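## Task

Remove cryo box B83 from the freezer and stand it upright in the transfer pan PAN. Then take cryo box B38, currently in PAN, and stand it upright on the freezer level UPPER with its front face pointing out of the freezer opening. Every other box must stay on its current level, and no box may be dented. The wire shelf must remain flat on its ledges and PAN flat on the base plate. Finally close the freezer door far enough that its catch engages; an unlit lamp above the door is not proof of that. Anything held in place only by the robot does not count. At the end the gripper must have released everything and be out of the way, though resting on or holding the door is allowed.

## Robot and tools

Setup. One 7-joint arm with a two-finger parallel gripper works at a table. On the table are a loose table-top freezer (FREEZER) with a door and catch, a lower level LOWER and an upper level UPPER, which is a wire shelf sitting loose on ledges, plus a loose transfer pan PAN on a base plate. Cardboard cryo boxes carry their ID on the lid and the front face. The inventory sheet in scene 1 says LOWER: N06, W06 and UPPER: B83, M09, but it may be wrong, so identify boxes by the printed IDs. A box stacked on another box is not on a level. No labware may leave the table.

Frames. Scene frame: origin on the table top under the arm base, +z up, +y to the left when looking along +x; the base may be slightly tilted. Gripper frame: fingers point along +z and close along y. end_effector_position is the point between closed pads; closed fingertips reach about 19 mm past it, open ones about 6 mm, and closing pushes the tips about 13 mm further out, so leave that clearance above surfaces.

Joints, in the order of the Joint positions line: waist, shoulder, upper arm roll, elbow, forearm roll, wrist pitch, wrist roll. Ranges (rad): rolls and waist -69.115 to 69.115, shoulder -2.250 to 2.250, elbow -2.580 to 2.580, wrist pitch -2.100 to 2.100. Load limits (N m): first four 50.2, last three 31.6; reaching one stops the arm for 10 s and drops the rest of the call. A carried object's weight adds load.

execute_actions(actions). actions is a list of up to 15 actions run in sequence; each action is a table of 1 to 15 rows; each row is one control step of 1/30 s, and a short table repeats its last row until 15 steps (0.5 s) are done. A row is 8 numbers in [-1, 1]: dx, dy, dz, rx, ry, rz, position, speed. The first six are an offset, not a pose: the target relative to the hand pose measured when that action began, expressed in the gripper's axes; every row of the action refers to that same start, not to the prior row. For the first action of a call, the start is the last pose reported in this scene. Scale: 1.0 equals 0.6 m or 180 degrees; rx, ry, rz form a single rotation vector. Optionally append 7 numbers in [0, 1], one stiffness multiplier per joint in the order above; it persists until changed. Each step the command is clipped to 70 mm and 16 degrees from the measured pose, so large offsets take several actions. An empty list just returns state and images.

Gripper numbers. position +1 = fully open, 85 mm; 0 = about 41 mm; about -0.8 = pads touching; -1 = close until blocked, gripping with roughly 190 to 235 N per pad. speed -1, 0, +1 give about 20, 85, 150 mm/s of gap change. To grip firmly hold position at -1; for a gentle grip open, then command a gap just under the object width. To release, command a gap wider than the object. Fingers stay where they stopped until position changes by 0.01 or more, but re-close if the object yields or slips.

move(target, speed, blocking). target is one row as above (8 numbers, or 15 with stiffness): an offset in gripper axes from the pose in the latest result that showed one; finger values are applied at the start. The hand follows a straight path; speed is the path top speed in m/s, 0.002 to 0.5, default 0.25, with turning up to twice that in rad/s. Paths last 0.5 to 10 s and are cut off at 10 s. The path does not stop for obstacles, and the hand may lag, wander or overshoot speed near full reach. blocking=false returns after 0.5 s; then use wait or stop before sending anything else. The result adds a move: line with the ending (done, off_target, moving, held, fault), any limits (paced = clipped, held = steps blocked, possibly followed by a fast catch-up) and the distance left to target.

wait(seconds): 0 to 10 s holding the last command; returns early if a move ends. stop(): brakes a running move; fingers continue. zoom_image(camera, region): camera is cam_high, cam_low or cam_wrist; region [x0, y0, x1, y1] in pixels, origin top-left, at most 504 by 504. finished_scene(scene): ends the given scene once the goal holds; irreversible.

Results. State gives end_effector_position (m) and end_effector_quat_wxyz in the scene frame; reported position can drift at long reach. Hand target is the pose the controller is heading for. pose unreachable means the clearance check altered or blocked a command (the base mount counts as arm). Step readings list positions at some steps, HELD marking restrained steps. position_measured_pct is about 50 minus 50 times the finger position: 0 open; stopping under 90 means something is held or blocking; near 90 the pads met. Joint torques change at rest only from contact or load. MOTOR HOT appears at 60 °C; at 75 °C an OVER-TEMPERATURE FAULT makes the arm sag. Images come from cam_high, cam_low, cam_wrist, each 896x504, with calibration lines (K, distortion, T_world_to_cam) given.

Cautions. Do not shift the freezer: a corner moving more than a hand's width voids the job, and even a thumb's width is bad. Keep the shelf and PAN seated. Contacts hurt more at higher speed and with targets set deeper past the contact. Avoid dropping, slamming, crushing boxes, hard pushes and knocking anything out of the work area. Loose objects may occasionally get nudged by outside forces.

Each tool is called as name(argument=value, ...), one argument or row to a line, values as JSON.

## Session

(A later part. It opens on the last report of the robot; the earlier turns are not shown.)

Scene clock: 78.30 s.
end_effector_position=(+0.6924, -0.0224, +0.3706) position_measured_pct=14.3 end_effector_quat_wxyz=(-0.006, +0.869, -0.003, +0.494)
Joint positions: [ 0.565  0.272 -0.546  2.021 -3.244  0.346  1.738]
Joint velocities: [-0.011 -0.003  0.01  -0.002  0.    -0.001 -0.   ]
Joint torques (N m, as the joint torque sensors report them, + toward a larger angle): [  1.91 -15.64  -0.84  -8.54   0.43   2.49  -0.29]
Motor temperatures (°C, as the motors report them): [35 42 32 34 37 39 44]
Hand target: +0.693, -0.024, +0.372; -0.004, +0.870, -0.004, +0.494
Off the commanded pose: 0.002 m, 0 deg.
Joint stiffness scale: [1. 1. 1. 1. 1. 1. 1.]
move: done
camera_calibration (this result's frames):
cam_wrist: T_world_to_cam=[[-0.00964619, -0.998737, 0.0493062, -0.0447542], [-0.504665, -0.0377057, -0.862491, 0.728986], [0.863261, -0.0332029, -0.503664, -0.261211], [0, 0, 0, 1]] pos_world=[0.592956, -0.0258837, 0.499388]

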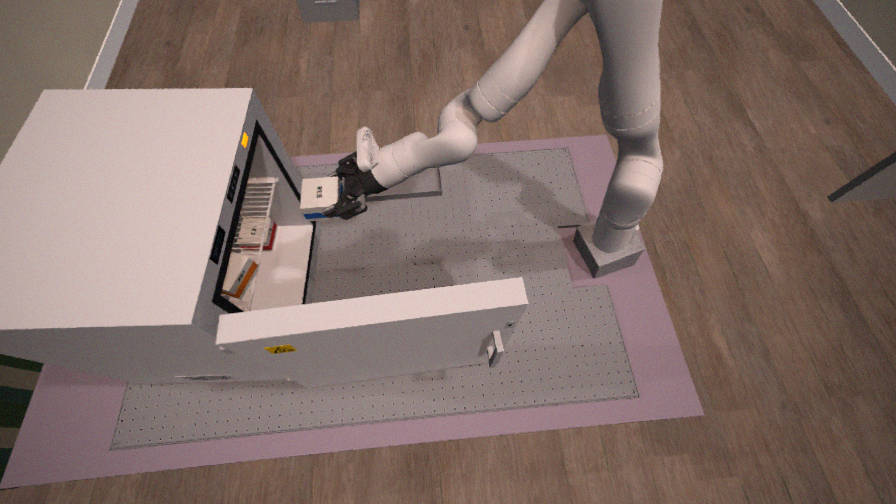

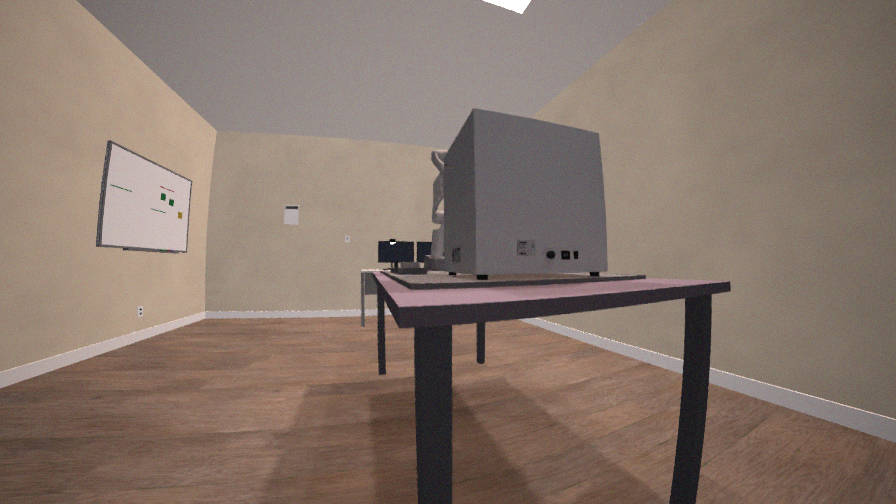

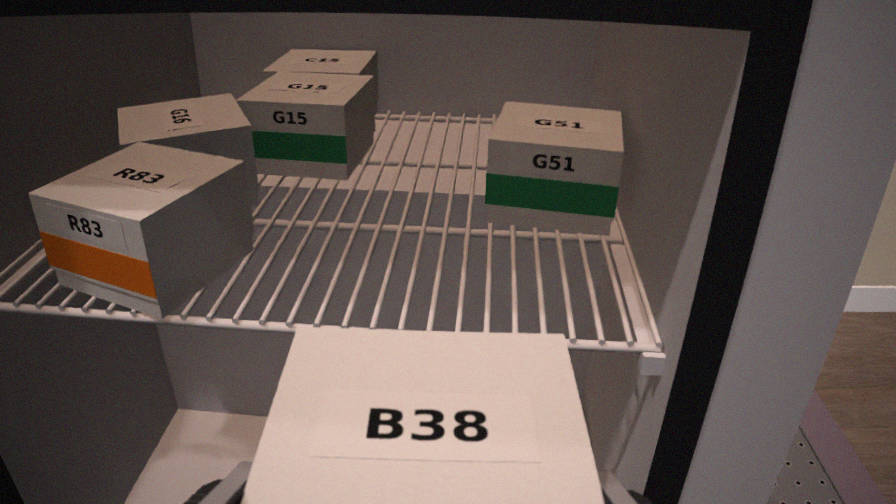

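move(
  target=[0.14,0,0.261,0,0.003,0,0.7,-1],
  speed=0.1,
)

move(
  target=[-0.022,0,0.013,0,0,0,0.7,-1],
  speed=0.02,
)

move(
  target=[0,0,0,0,0,0,1,-1],
)

move(
  target=[0,0,-0.2,0,0,0,1,0],
  speed=0.1,
)

move(
  target=[0,-0.12,-0.49,0,-0.083,0,-1,0],
)

move(
  target=[0,-0.57,0,0,0,0,-1,0],
)

Scene clock: 80.87 s.
end_effector_position=(+0.8697, -0.0213, +0.3656) position_measured_pct=14.3 end_effector_quat_wxyz=(-0.004, +0.865, +0.000, +0.501)
Joint positions: [ 0.232  0.566 -0.228  1.418 -3.434  0.08   1.926]
Joint velocities: [-0.003  0.002  0.001  0.001 -0.002  0.     0.   ]
Joint torques (N m, as the joint torque sensors report them, + toward a larger angle): [  1.93 -23.7   -0.84 -10.31   0.26   2.35  -0.11]
Motor temperatures (°C, as the motors report them): [35 42 32 34 37 39 44]
Hand target: +0.870, -0.022, +0.363; -0.006, +0.867, -0.003, +0.498
Off the commanded pose: 0.003 m, 1 deg.
Joint stiffness scale: [1. 1. 1. 1. 1. 1. 1.]
move: done
camera_calibration (this result's frames):
cam_wrist: T_world_to_cam=[[-0.00541798, -0.99845, 0.0553907, -0.0475504], [-0.490879, -0.0456029, -0.870033, 0.804824], [0.871211, -0.031904, -0.489871, -0.428666], [0, 0, 0, 1]] pos_world=[0.768272, -0.0244505, 0.492866]

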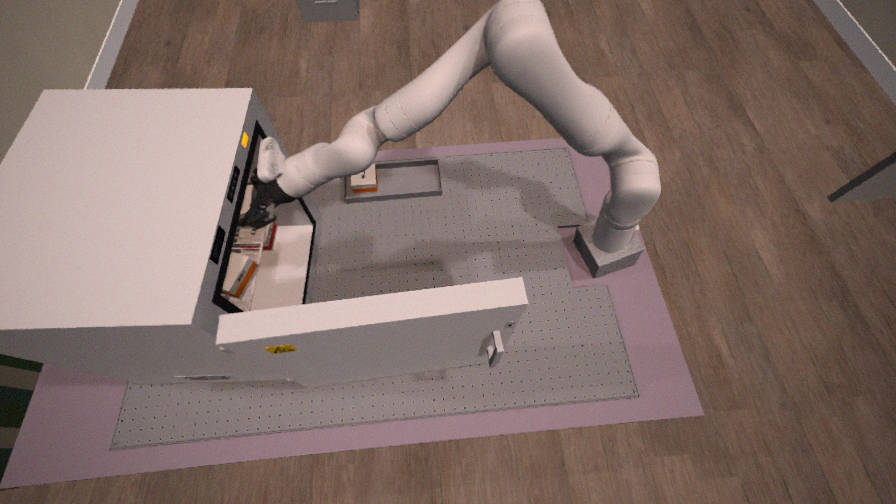

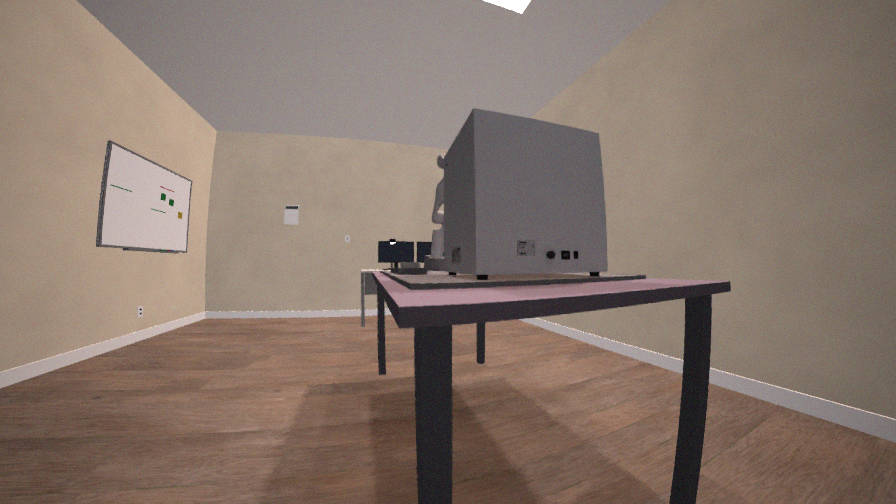

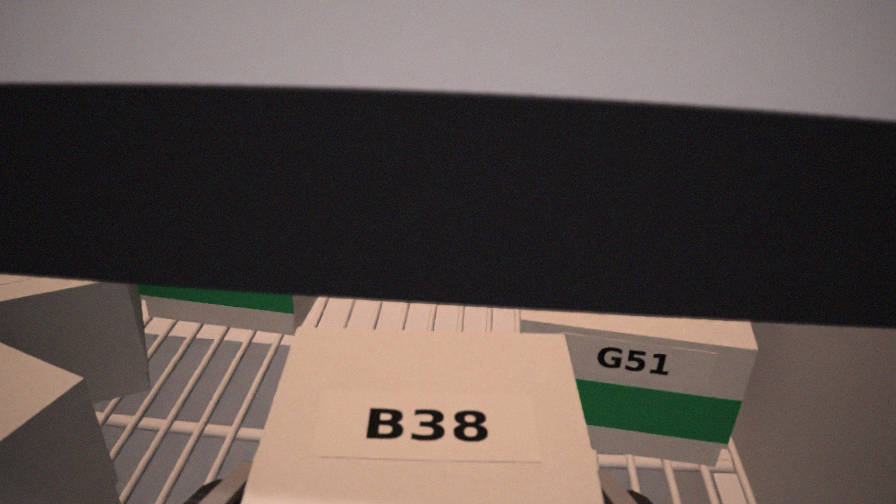

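Scene clock: 81.90 s.
end_effector_position=(+0.8704, -0.0217, +0.3537) position_measured_pct=14.3 end_effector_quat_wxyz=(-0.006, +0.865, -0.004, +0.502)
Joint positions: [ 0.239  0.585 -0.243  1.427 -3.433  0.11   1.926]
Joint velocities: [ 0.002  0.002 -0.002  0.    -0.     0.002  0.   ]
Joint torques (N m, as the joint torque sensors report them, + toward a larger angle): [  1.57 -22.44  -0.65  -9.71   0.32   1.96  -0.29]
Motor temperatures (°C, as the motors report them): [35 42 32 34 37 39 44]
Hand target: +0.870, -0.021, +0.350; -0.004, +0.865, +0.000, +0.501
Off the commanded pose: 0.004 m, 0 deg.
Joint stiffness scale: [1. 1. 1. 1. 1. 1. 1.]
move: off_target
camera_calibration (this result's frames):
cam_wrist: T_world_to_cam=[[-0.0110511, -0.998741, 0.0489339, -0.0401249], [-0.489779, -0.0372582, -0.87105, 0.794391], [0.871776, -0.0335929, -0.488751, -0.436069], [0, 0, 0, 1]] pos_world=[0.768788, -0.0251256, 0.480789]

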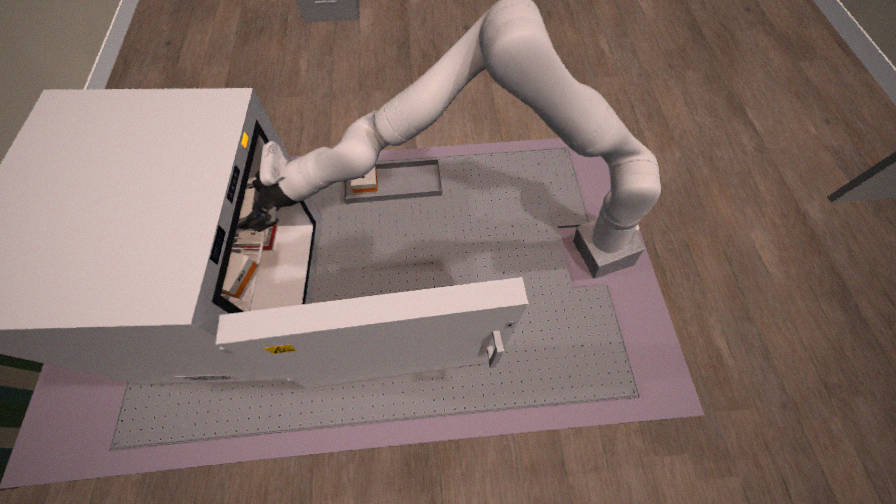

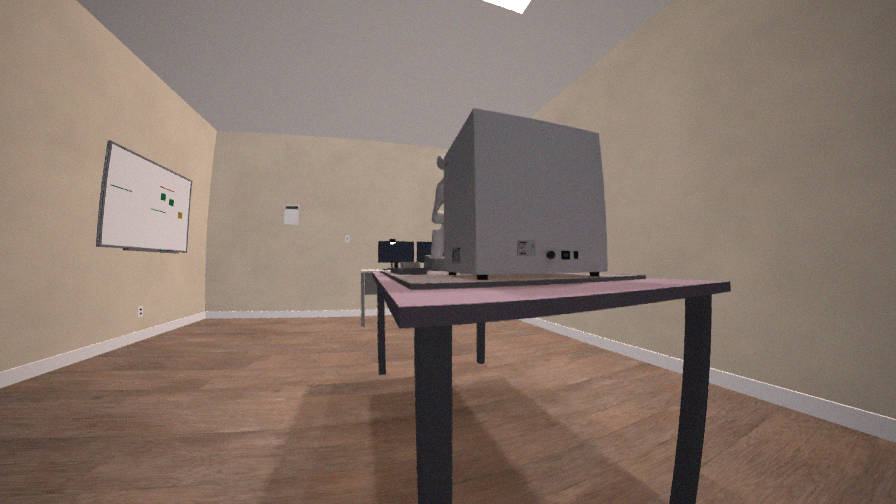

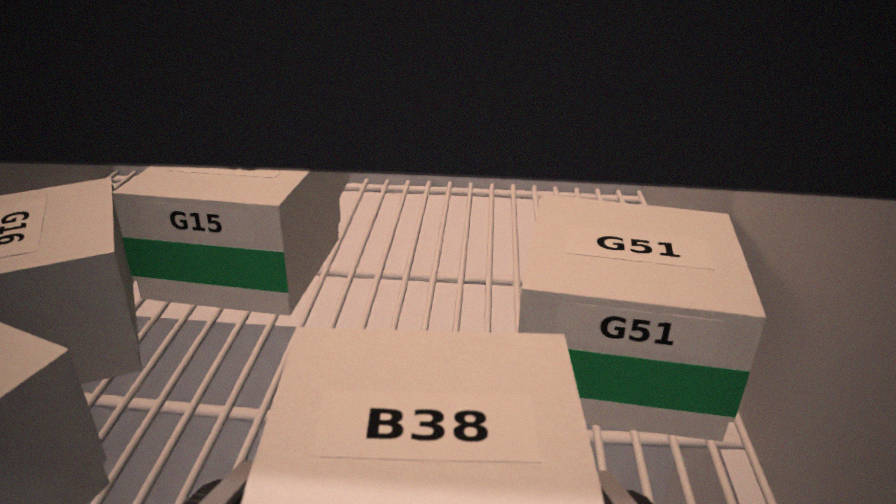

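Scene clock: 82.87 s.
end_effector_position=(+0.8704, -0.0217, +0.3537) position_measured_pct=0.0 end_effector_quat_wxyz=(-0.006, +0.865, -0.004, +0.502)
Joint positions: [ 0.239  0.585 -0.243  1.427 -3.433  0.11   1.926]
Joint velocities: [-0.     0.001  0.    -0.002 -0.     0.001  0.001]
Joint torques (N m, as the joint torque sensors report them, + toward a larger angle): [  1.43 -23.48  -0.89  -9.93   0.3    2.09  -0.3 ]
Motor temperatures (°C, as the motors report them): [35 42 32 34 37 39 44]
Hand target: +0.870, -0.022, +0.354; -0.006, +0.865, -0.004, +0.502
Off the commanded pose: 0.000 m, 0 deg.
Joint stiffness scale: [1. 1. 1. 1. 1. 1. 1.]
move: done
camera_calibration (this result's frames):
cam_wrist: T_world_to_cam=[[-0.0110592, -0.998741, 0.0489308, -0.040122], [-0.489773, -0.0372518, -0.871054, 0.794386], [0.87178, -0.0335981, -0.488744, -0.436078], [0, 0, 0, 1]] pos_world=[0.768789, -0.0251306, 0.480785]

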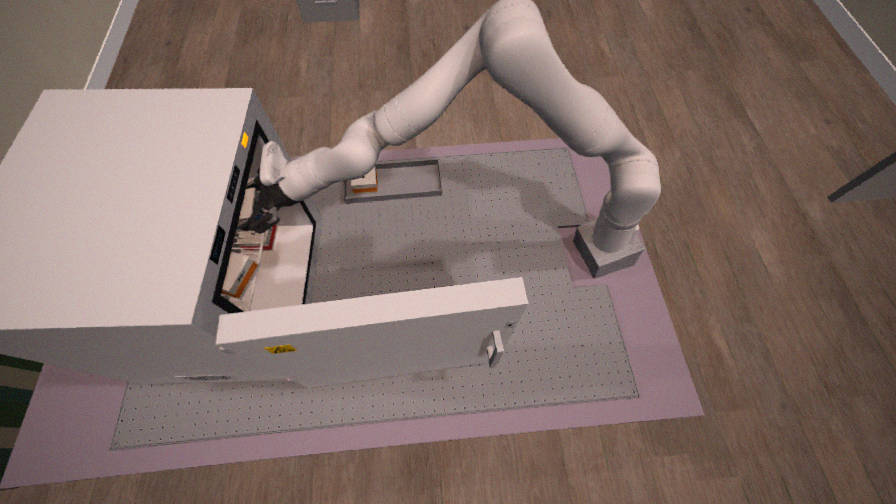

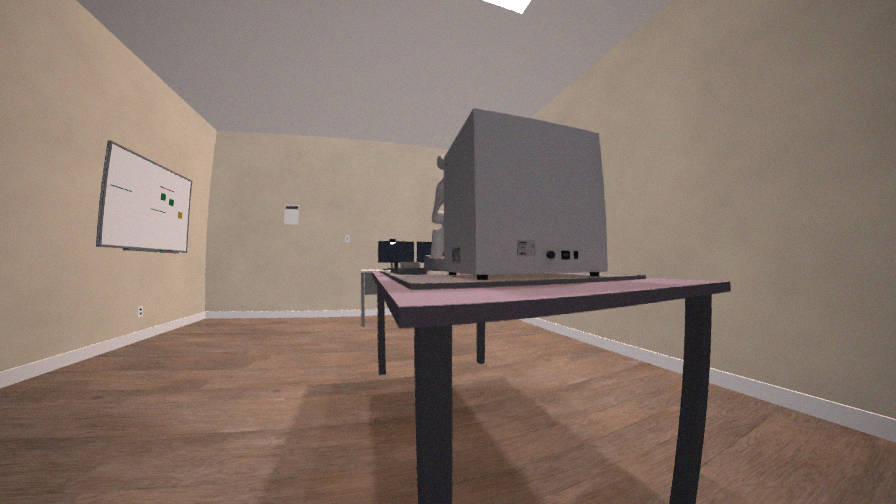

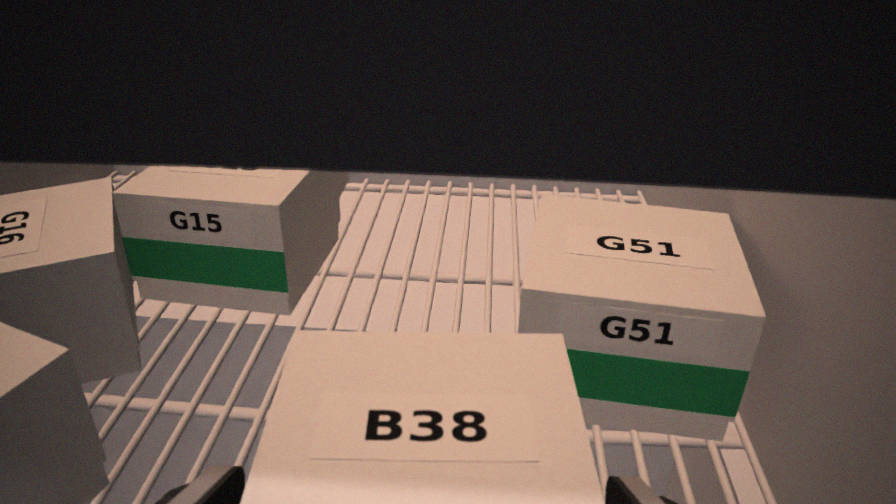

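Scene clock: 84.70 s.
end_effector_position=(+0.7666, -0.0237, +0.4111) position_measured_pct=0.0 end_effector_quat_wxyz=(-0.006, +0.866, -0.006, +0.499)
Joint positions: [ 0.443  0.323 -0.433  1.742 -3.412  0.144  1.899]
Joint velocities: [ 0.008 -0.    -0.003 -0.     0.    -0.    -0.001]
Joint torques (N m, as the joint torque sensors report them, + toward a larger angle): [  0.93 -17.99  -1.12  -9.75   0.41   2.17  -0.17]
Motor temperatures (°C, as the motors report them): [35 42 32 34 37 39 44]
Hand target: +0.766, -0.022, +0.413; -0.006, +0.865, -0.004, +0.502
Off the commanded pose: 0.003 m, 0 deg.
Joint stiffness scale: [1. 1. 1. 1. 1. 1. 1.]
move: done
camera_calibration (this result's frames):
cam_wrist: T_world_to_cam=[[-0.0138265, -0.998839, 0.046154, -0.0427824], [-0.494701, -0.03328, -0.868426, 0.7962], [0.868953, -0.0348398, -0.493666, -0.313466], [0, 0, 0, 1]] pos_world=[0.665676, -0.0271563, 0.538668]

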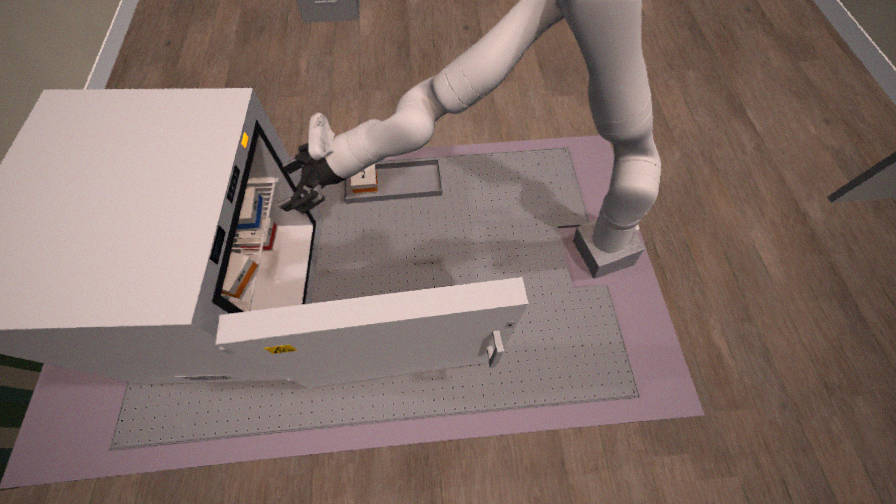

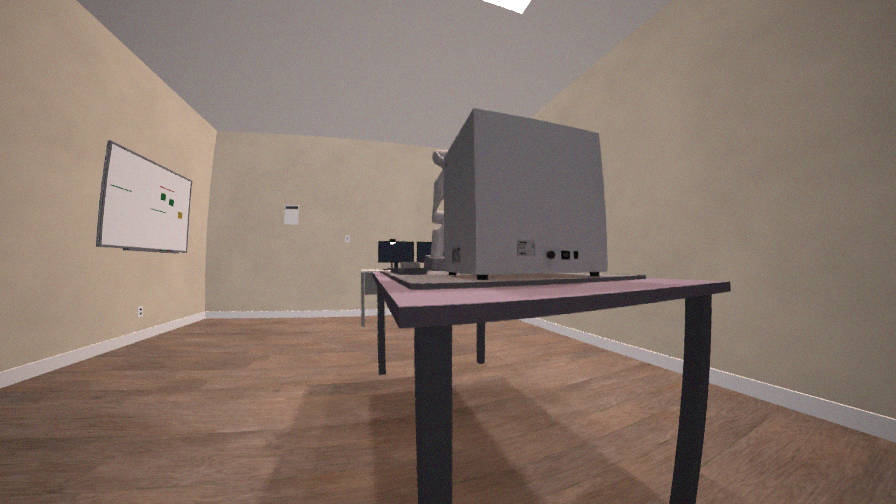

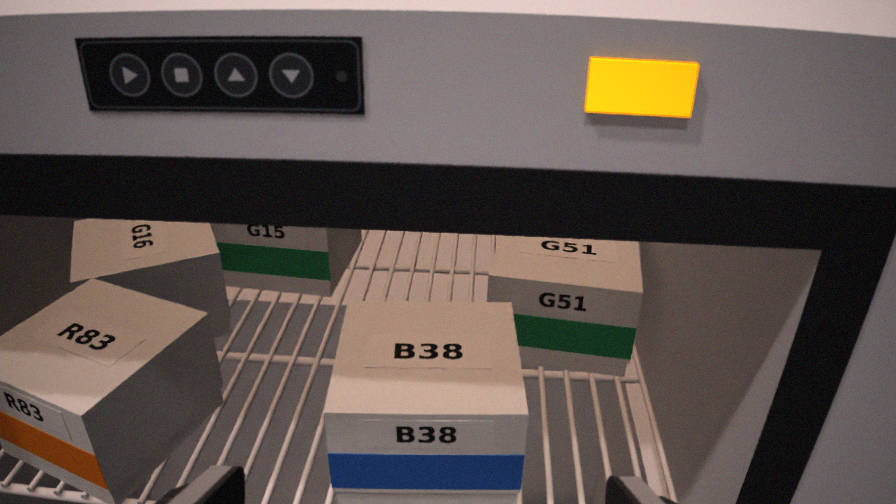

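Scene clock: 86.53 s.
end_effector_position=(+0.5128, +0.0476, +0.5571) position_measured_pct=91.7 end_effector_quat_wxyz=(-0.004, +0.924, +0.000, +0.381)
Joint positions: [ 0.475 -0.39  -0.332  1.823 -3.452 -0.723  1.726]
Joint velocities: [-0.    -0.004  0.    -0.001 -0.    -0.     0.   ]
Joint torques (N m, as the joint torque sensors report them, + toward a larger angle): [  0.04  -5.92   1.46 -10.82  -0.07   1.9   -0.17]
Motor temperatures (°C, as the motors report them): [35 42 32 34 37 39 44]
Hand target: +0.512, +0.047, +0.560; -0.006, +0.924, -0.005, +0.382
Off the commanded pose: 0.003 m, 1 deg.
Joint stiffness scale: [1. 1. 1. 1. 1. 1. 1.]
move: done
camera_calibration (this result's frames):
cam_wrist: T_world_to_cam=[[0.00980652, -0.998436, 0.0550474, 0.00102683], [-0.702812, -0.0460414, -0.709884, 0.818872], [0.711308, -0.0317265, -0.702164, 0.178512], [0, 0, 0, 1]] pos_world=[0.448526, 0.0443908, 0.706593]

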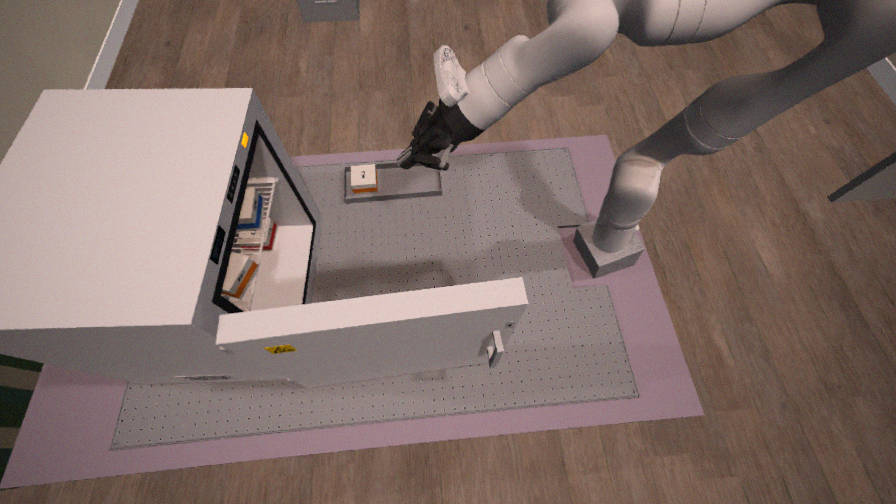

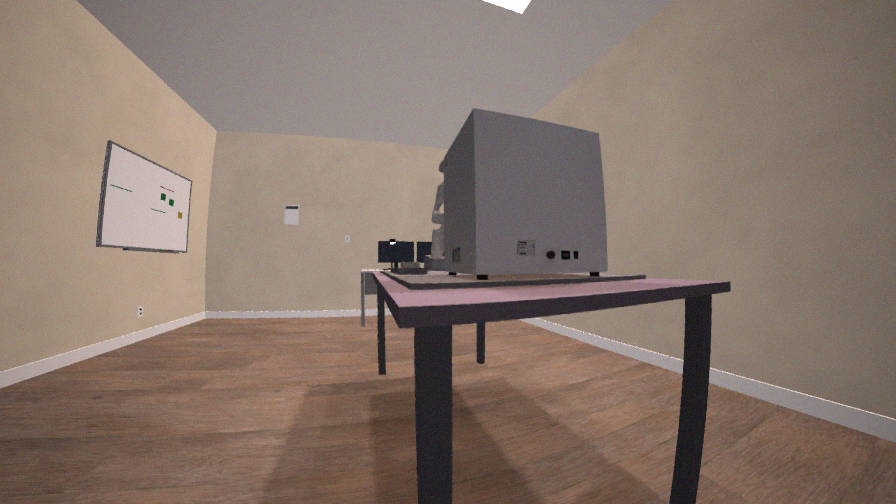

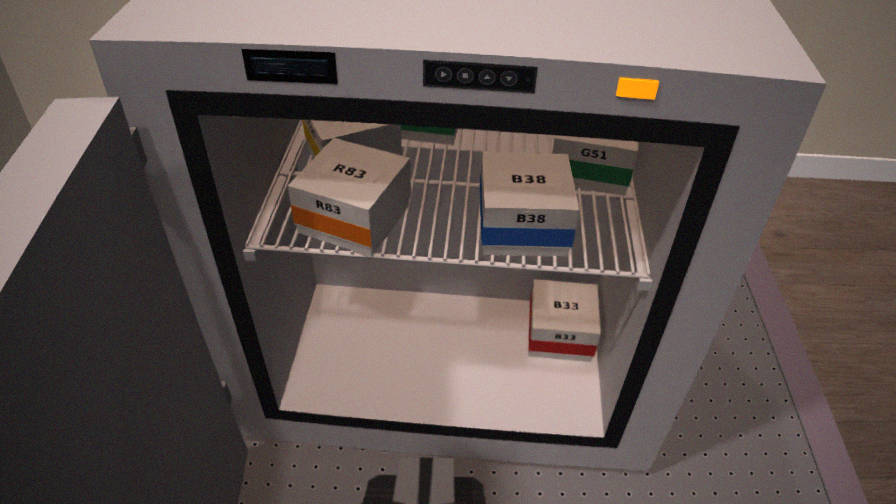

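Scene clock: 88.60 s.
end_effector_position=(+0.5132, +0.3868, +0.5624) position_measured_pct=91.7 end_effector_quat_wxyz=(-0.003, +0.923, +0.001, +0.385)
Joint positions: [ 1.196 -0.598 -1.476  1.272 -3.294 -0.994  0.958]
Joint velocities: [ 0.005 -0.002 -0.    -0.001  0.    -0.     0.   ]
Joint torques (N m, as the joint torque sensors report them, + toward a larger angle): [-2.79  9.07  5.47 -9.11  1.34  1.52 -0.21]
Motor temperatures (°C, as the motors report them): [35 42 32 34 37 39 44]
Hand target: +0.511, +0.389, +0.560; -0.004, +0.924, -0.000, +0.382
Off the commanded pose: 0.004 m, 0 deg.
Joint stiffness scale: [1. 1. 1. 1. 1. 1. 1.]
move: off_target
camera_calibration (this result's frames):
cam_wrist: T_world_to_cam=[[0.0105373, -0.998246, 0.0582554, 0.337146], [-0.697437, -0.0490857, -0.714963, 0.839757], [0.716569, -0.0330957, -0.696731, 0.187451], [0, 0, 0, 1]] pos_world=[0.447803, 0.383978, 0.711358]

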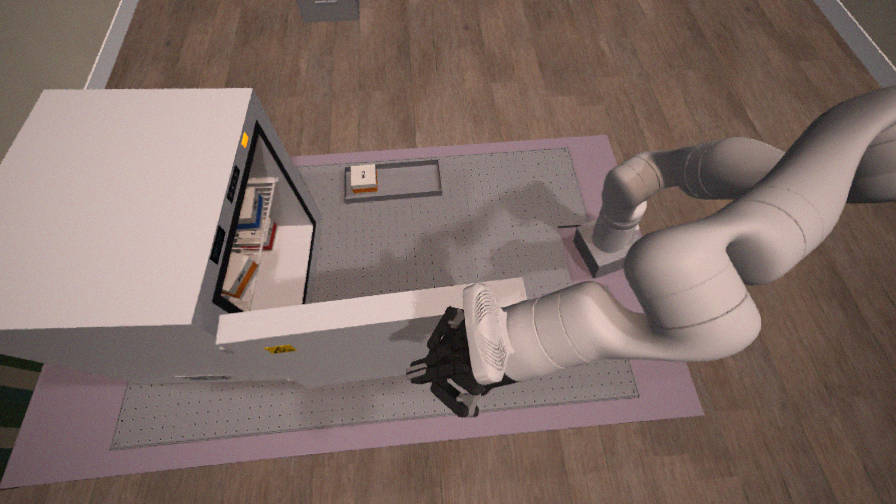

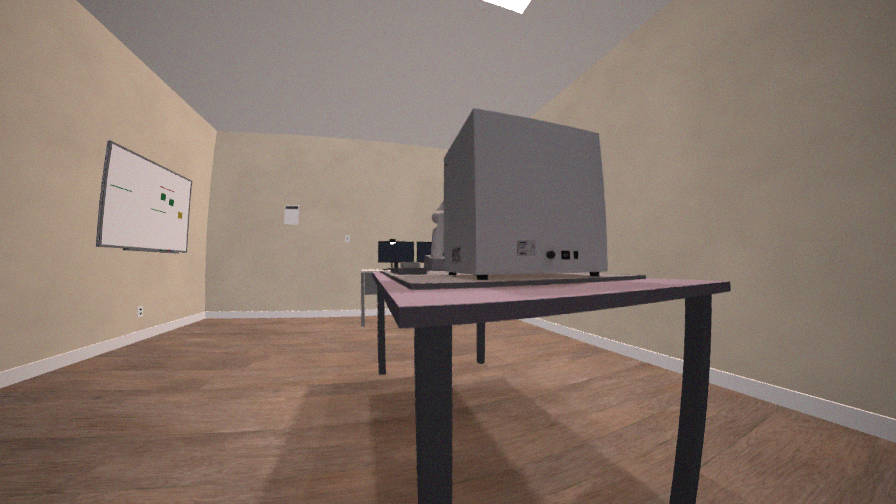

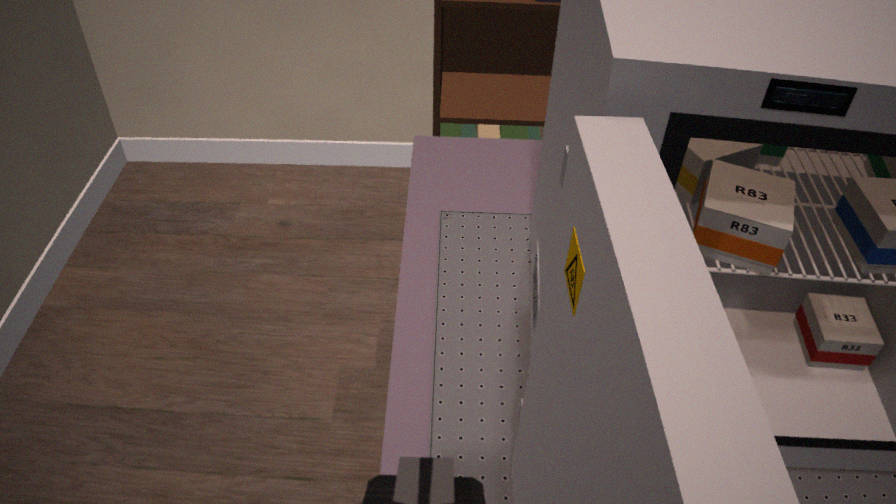

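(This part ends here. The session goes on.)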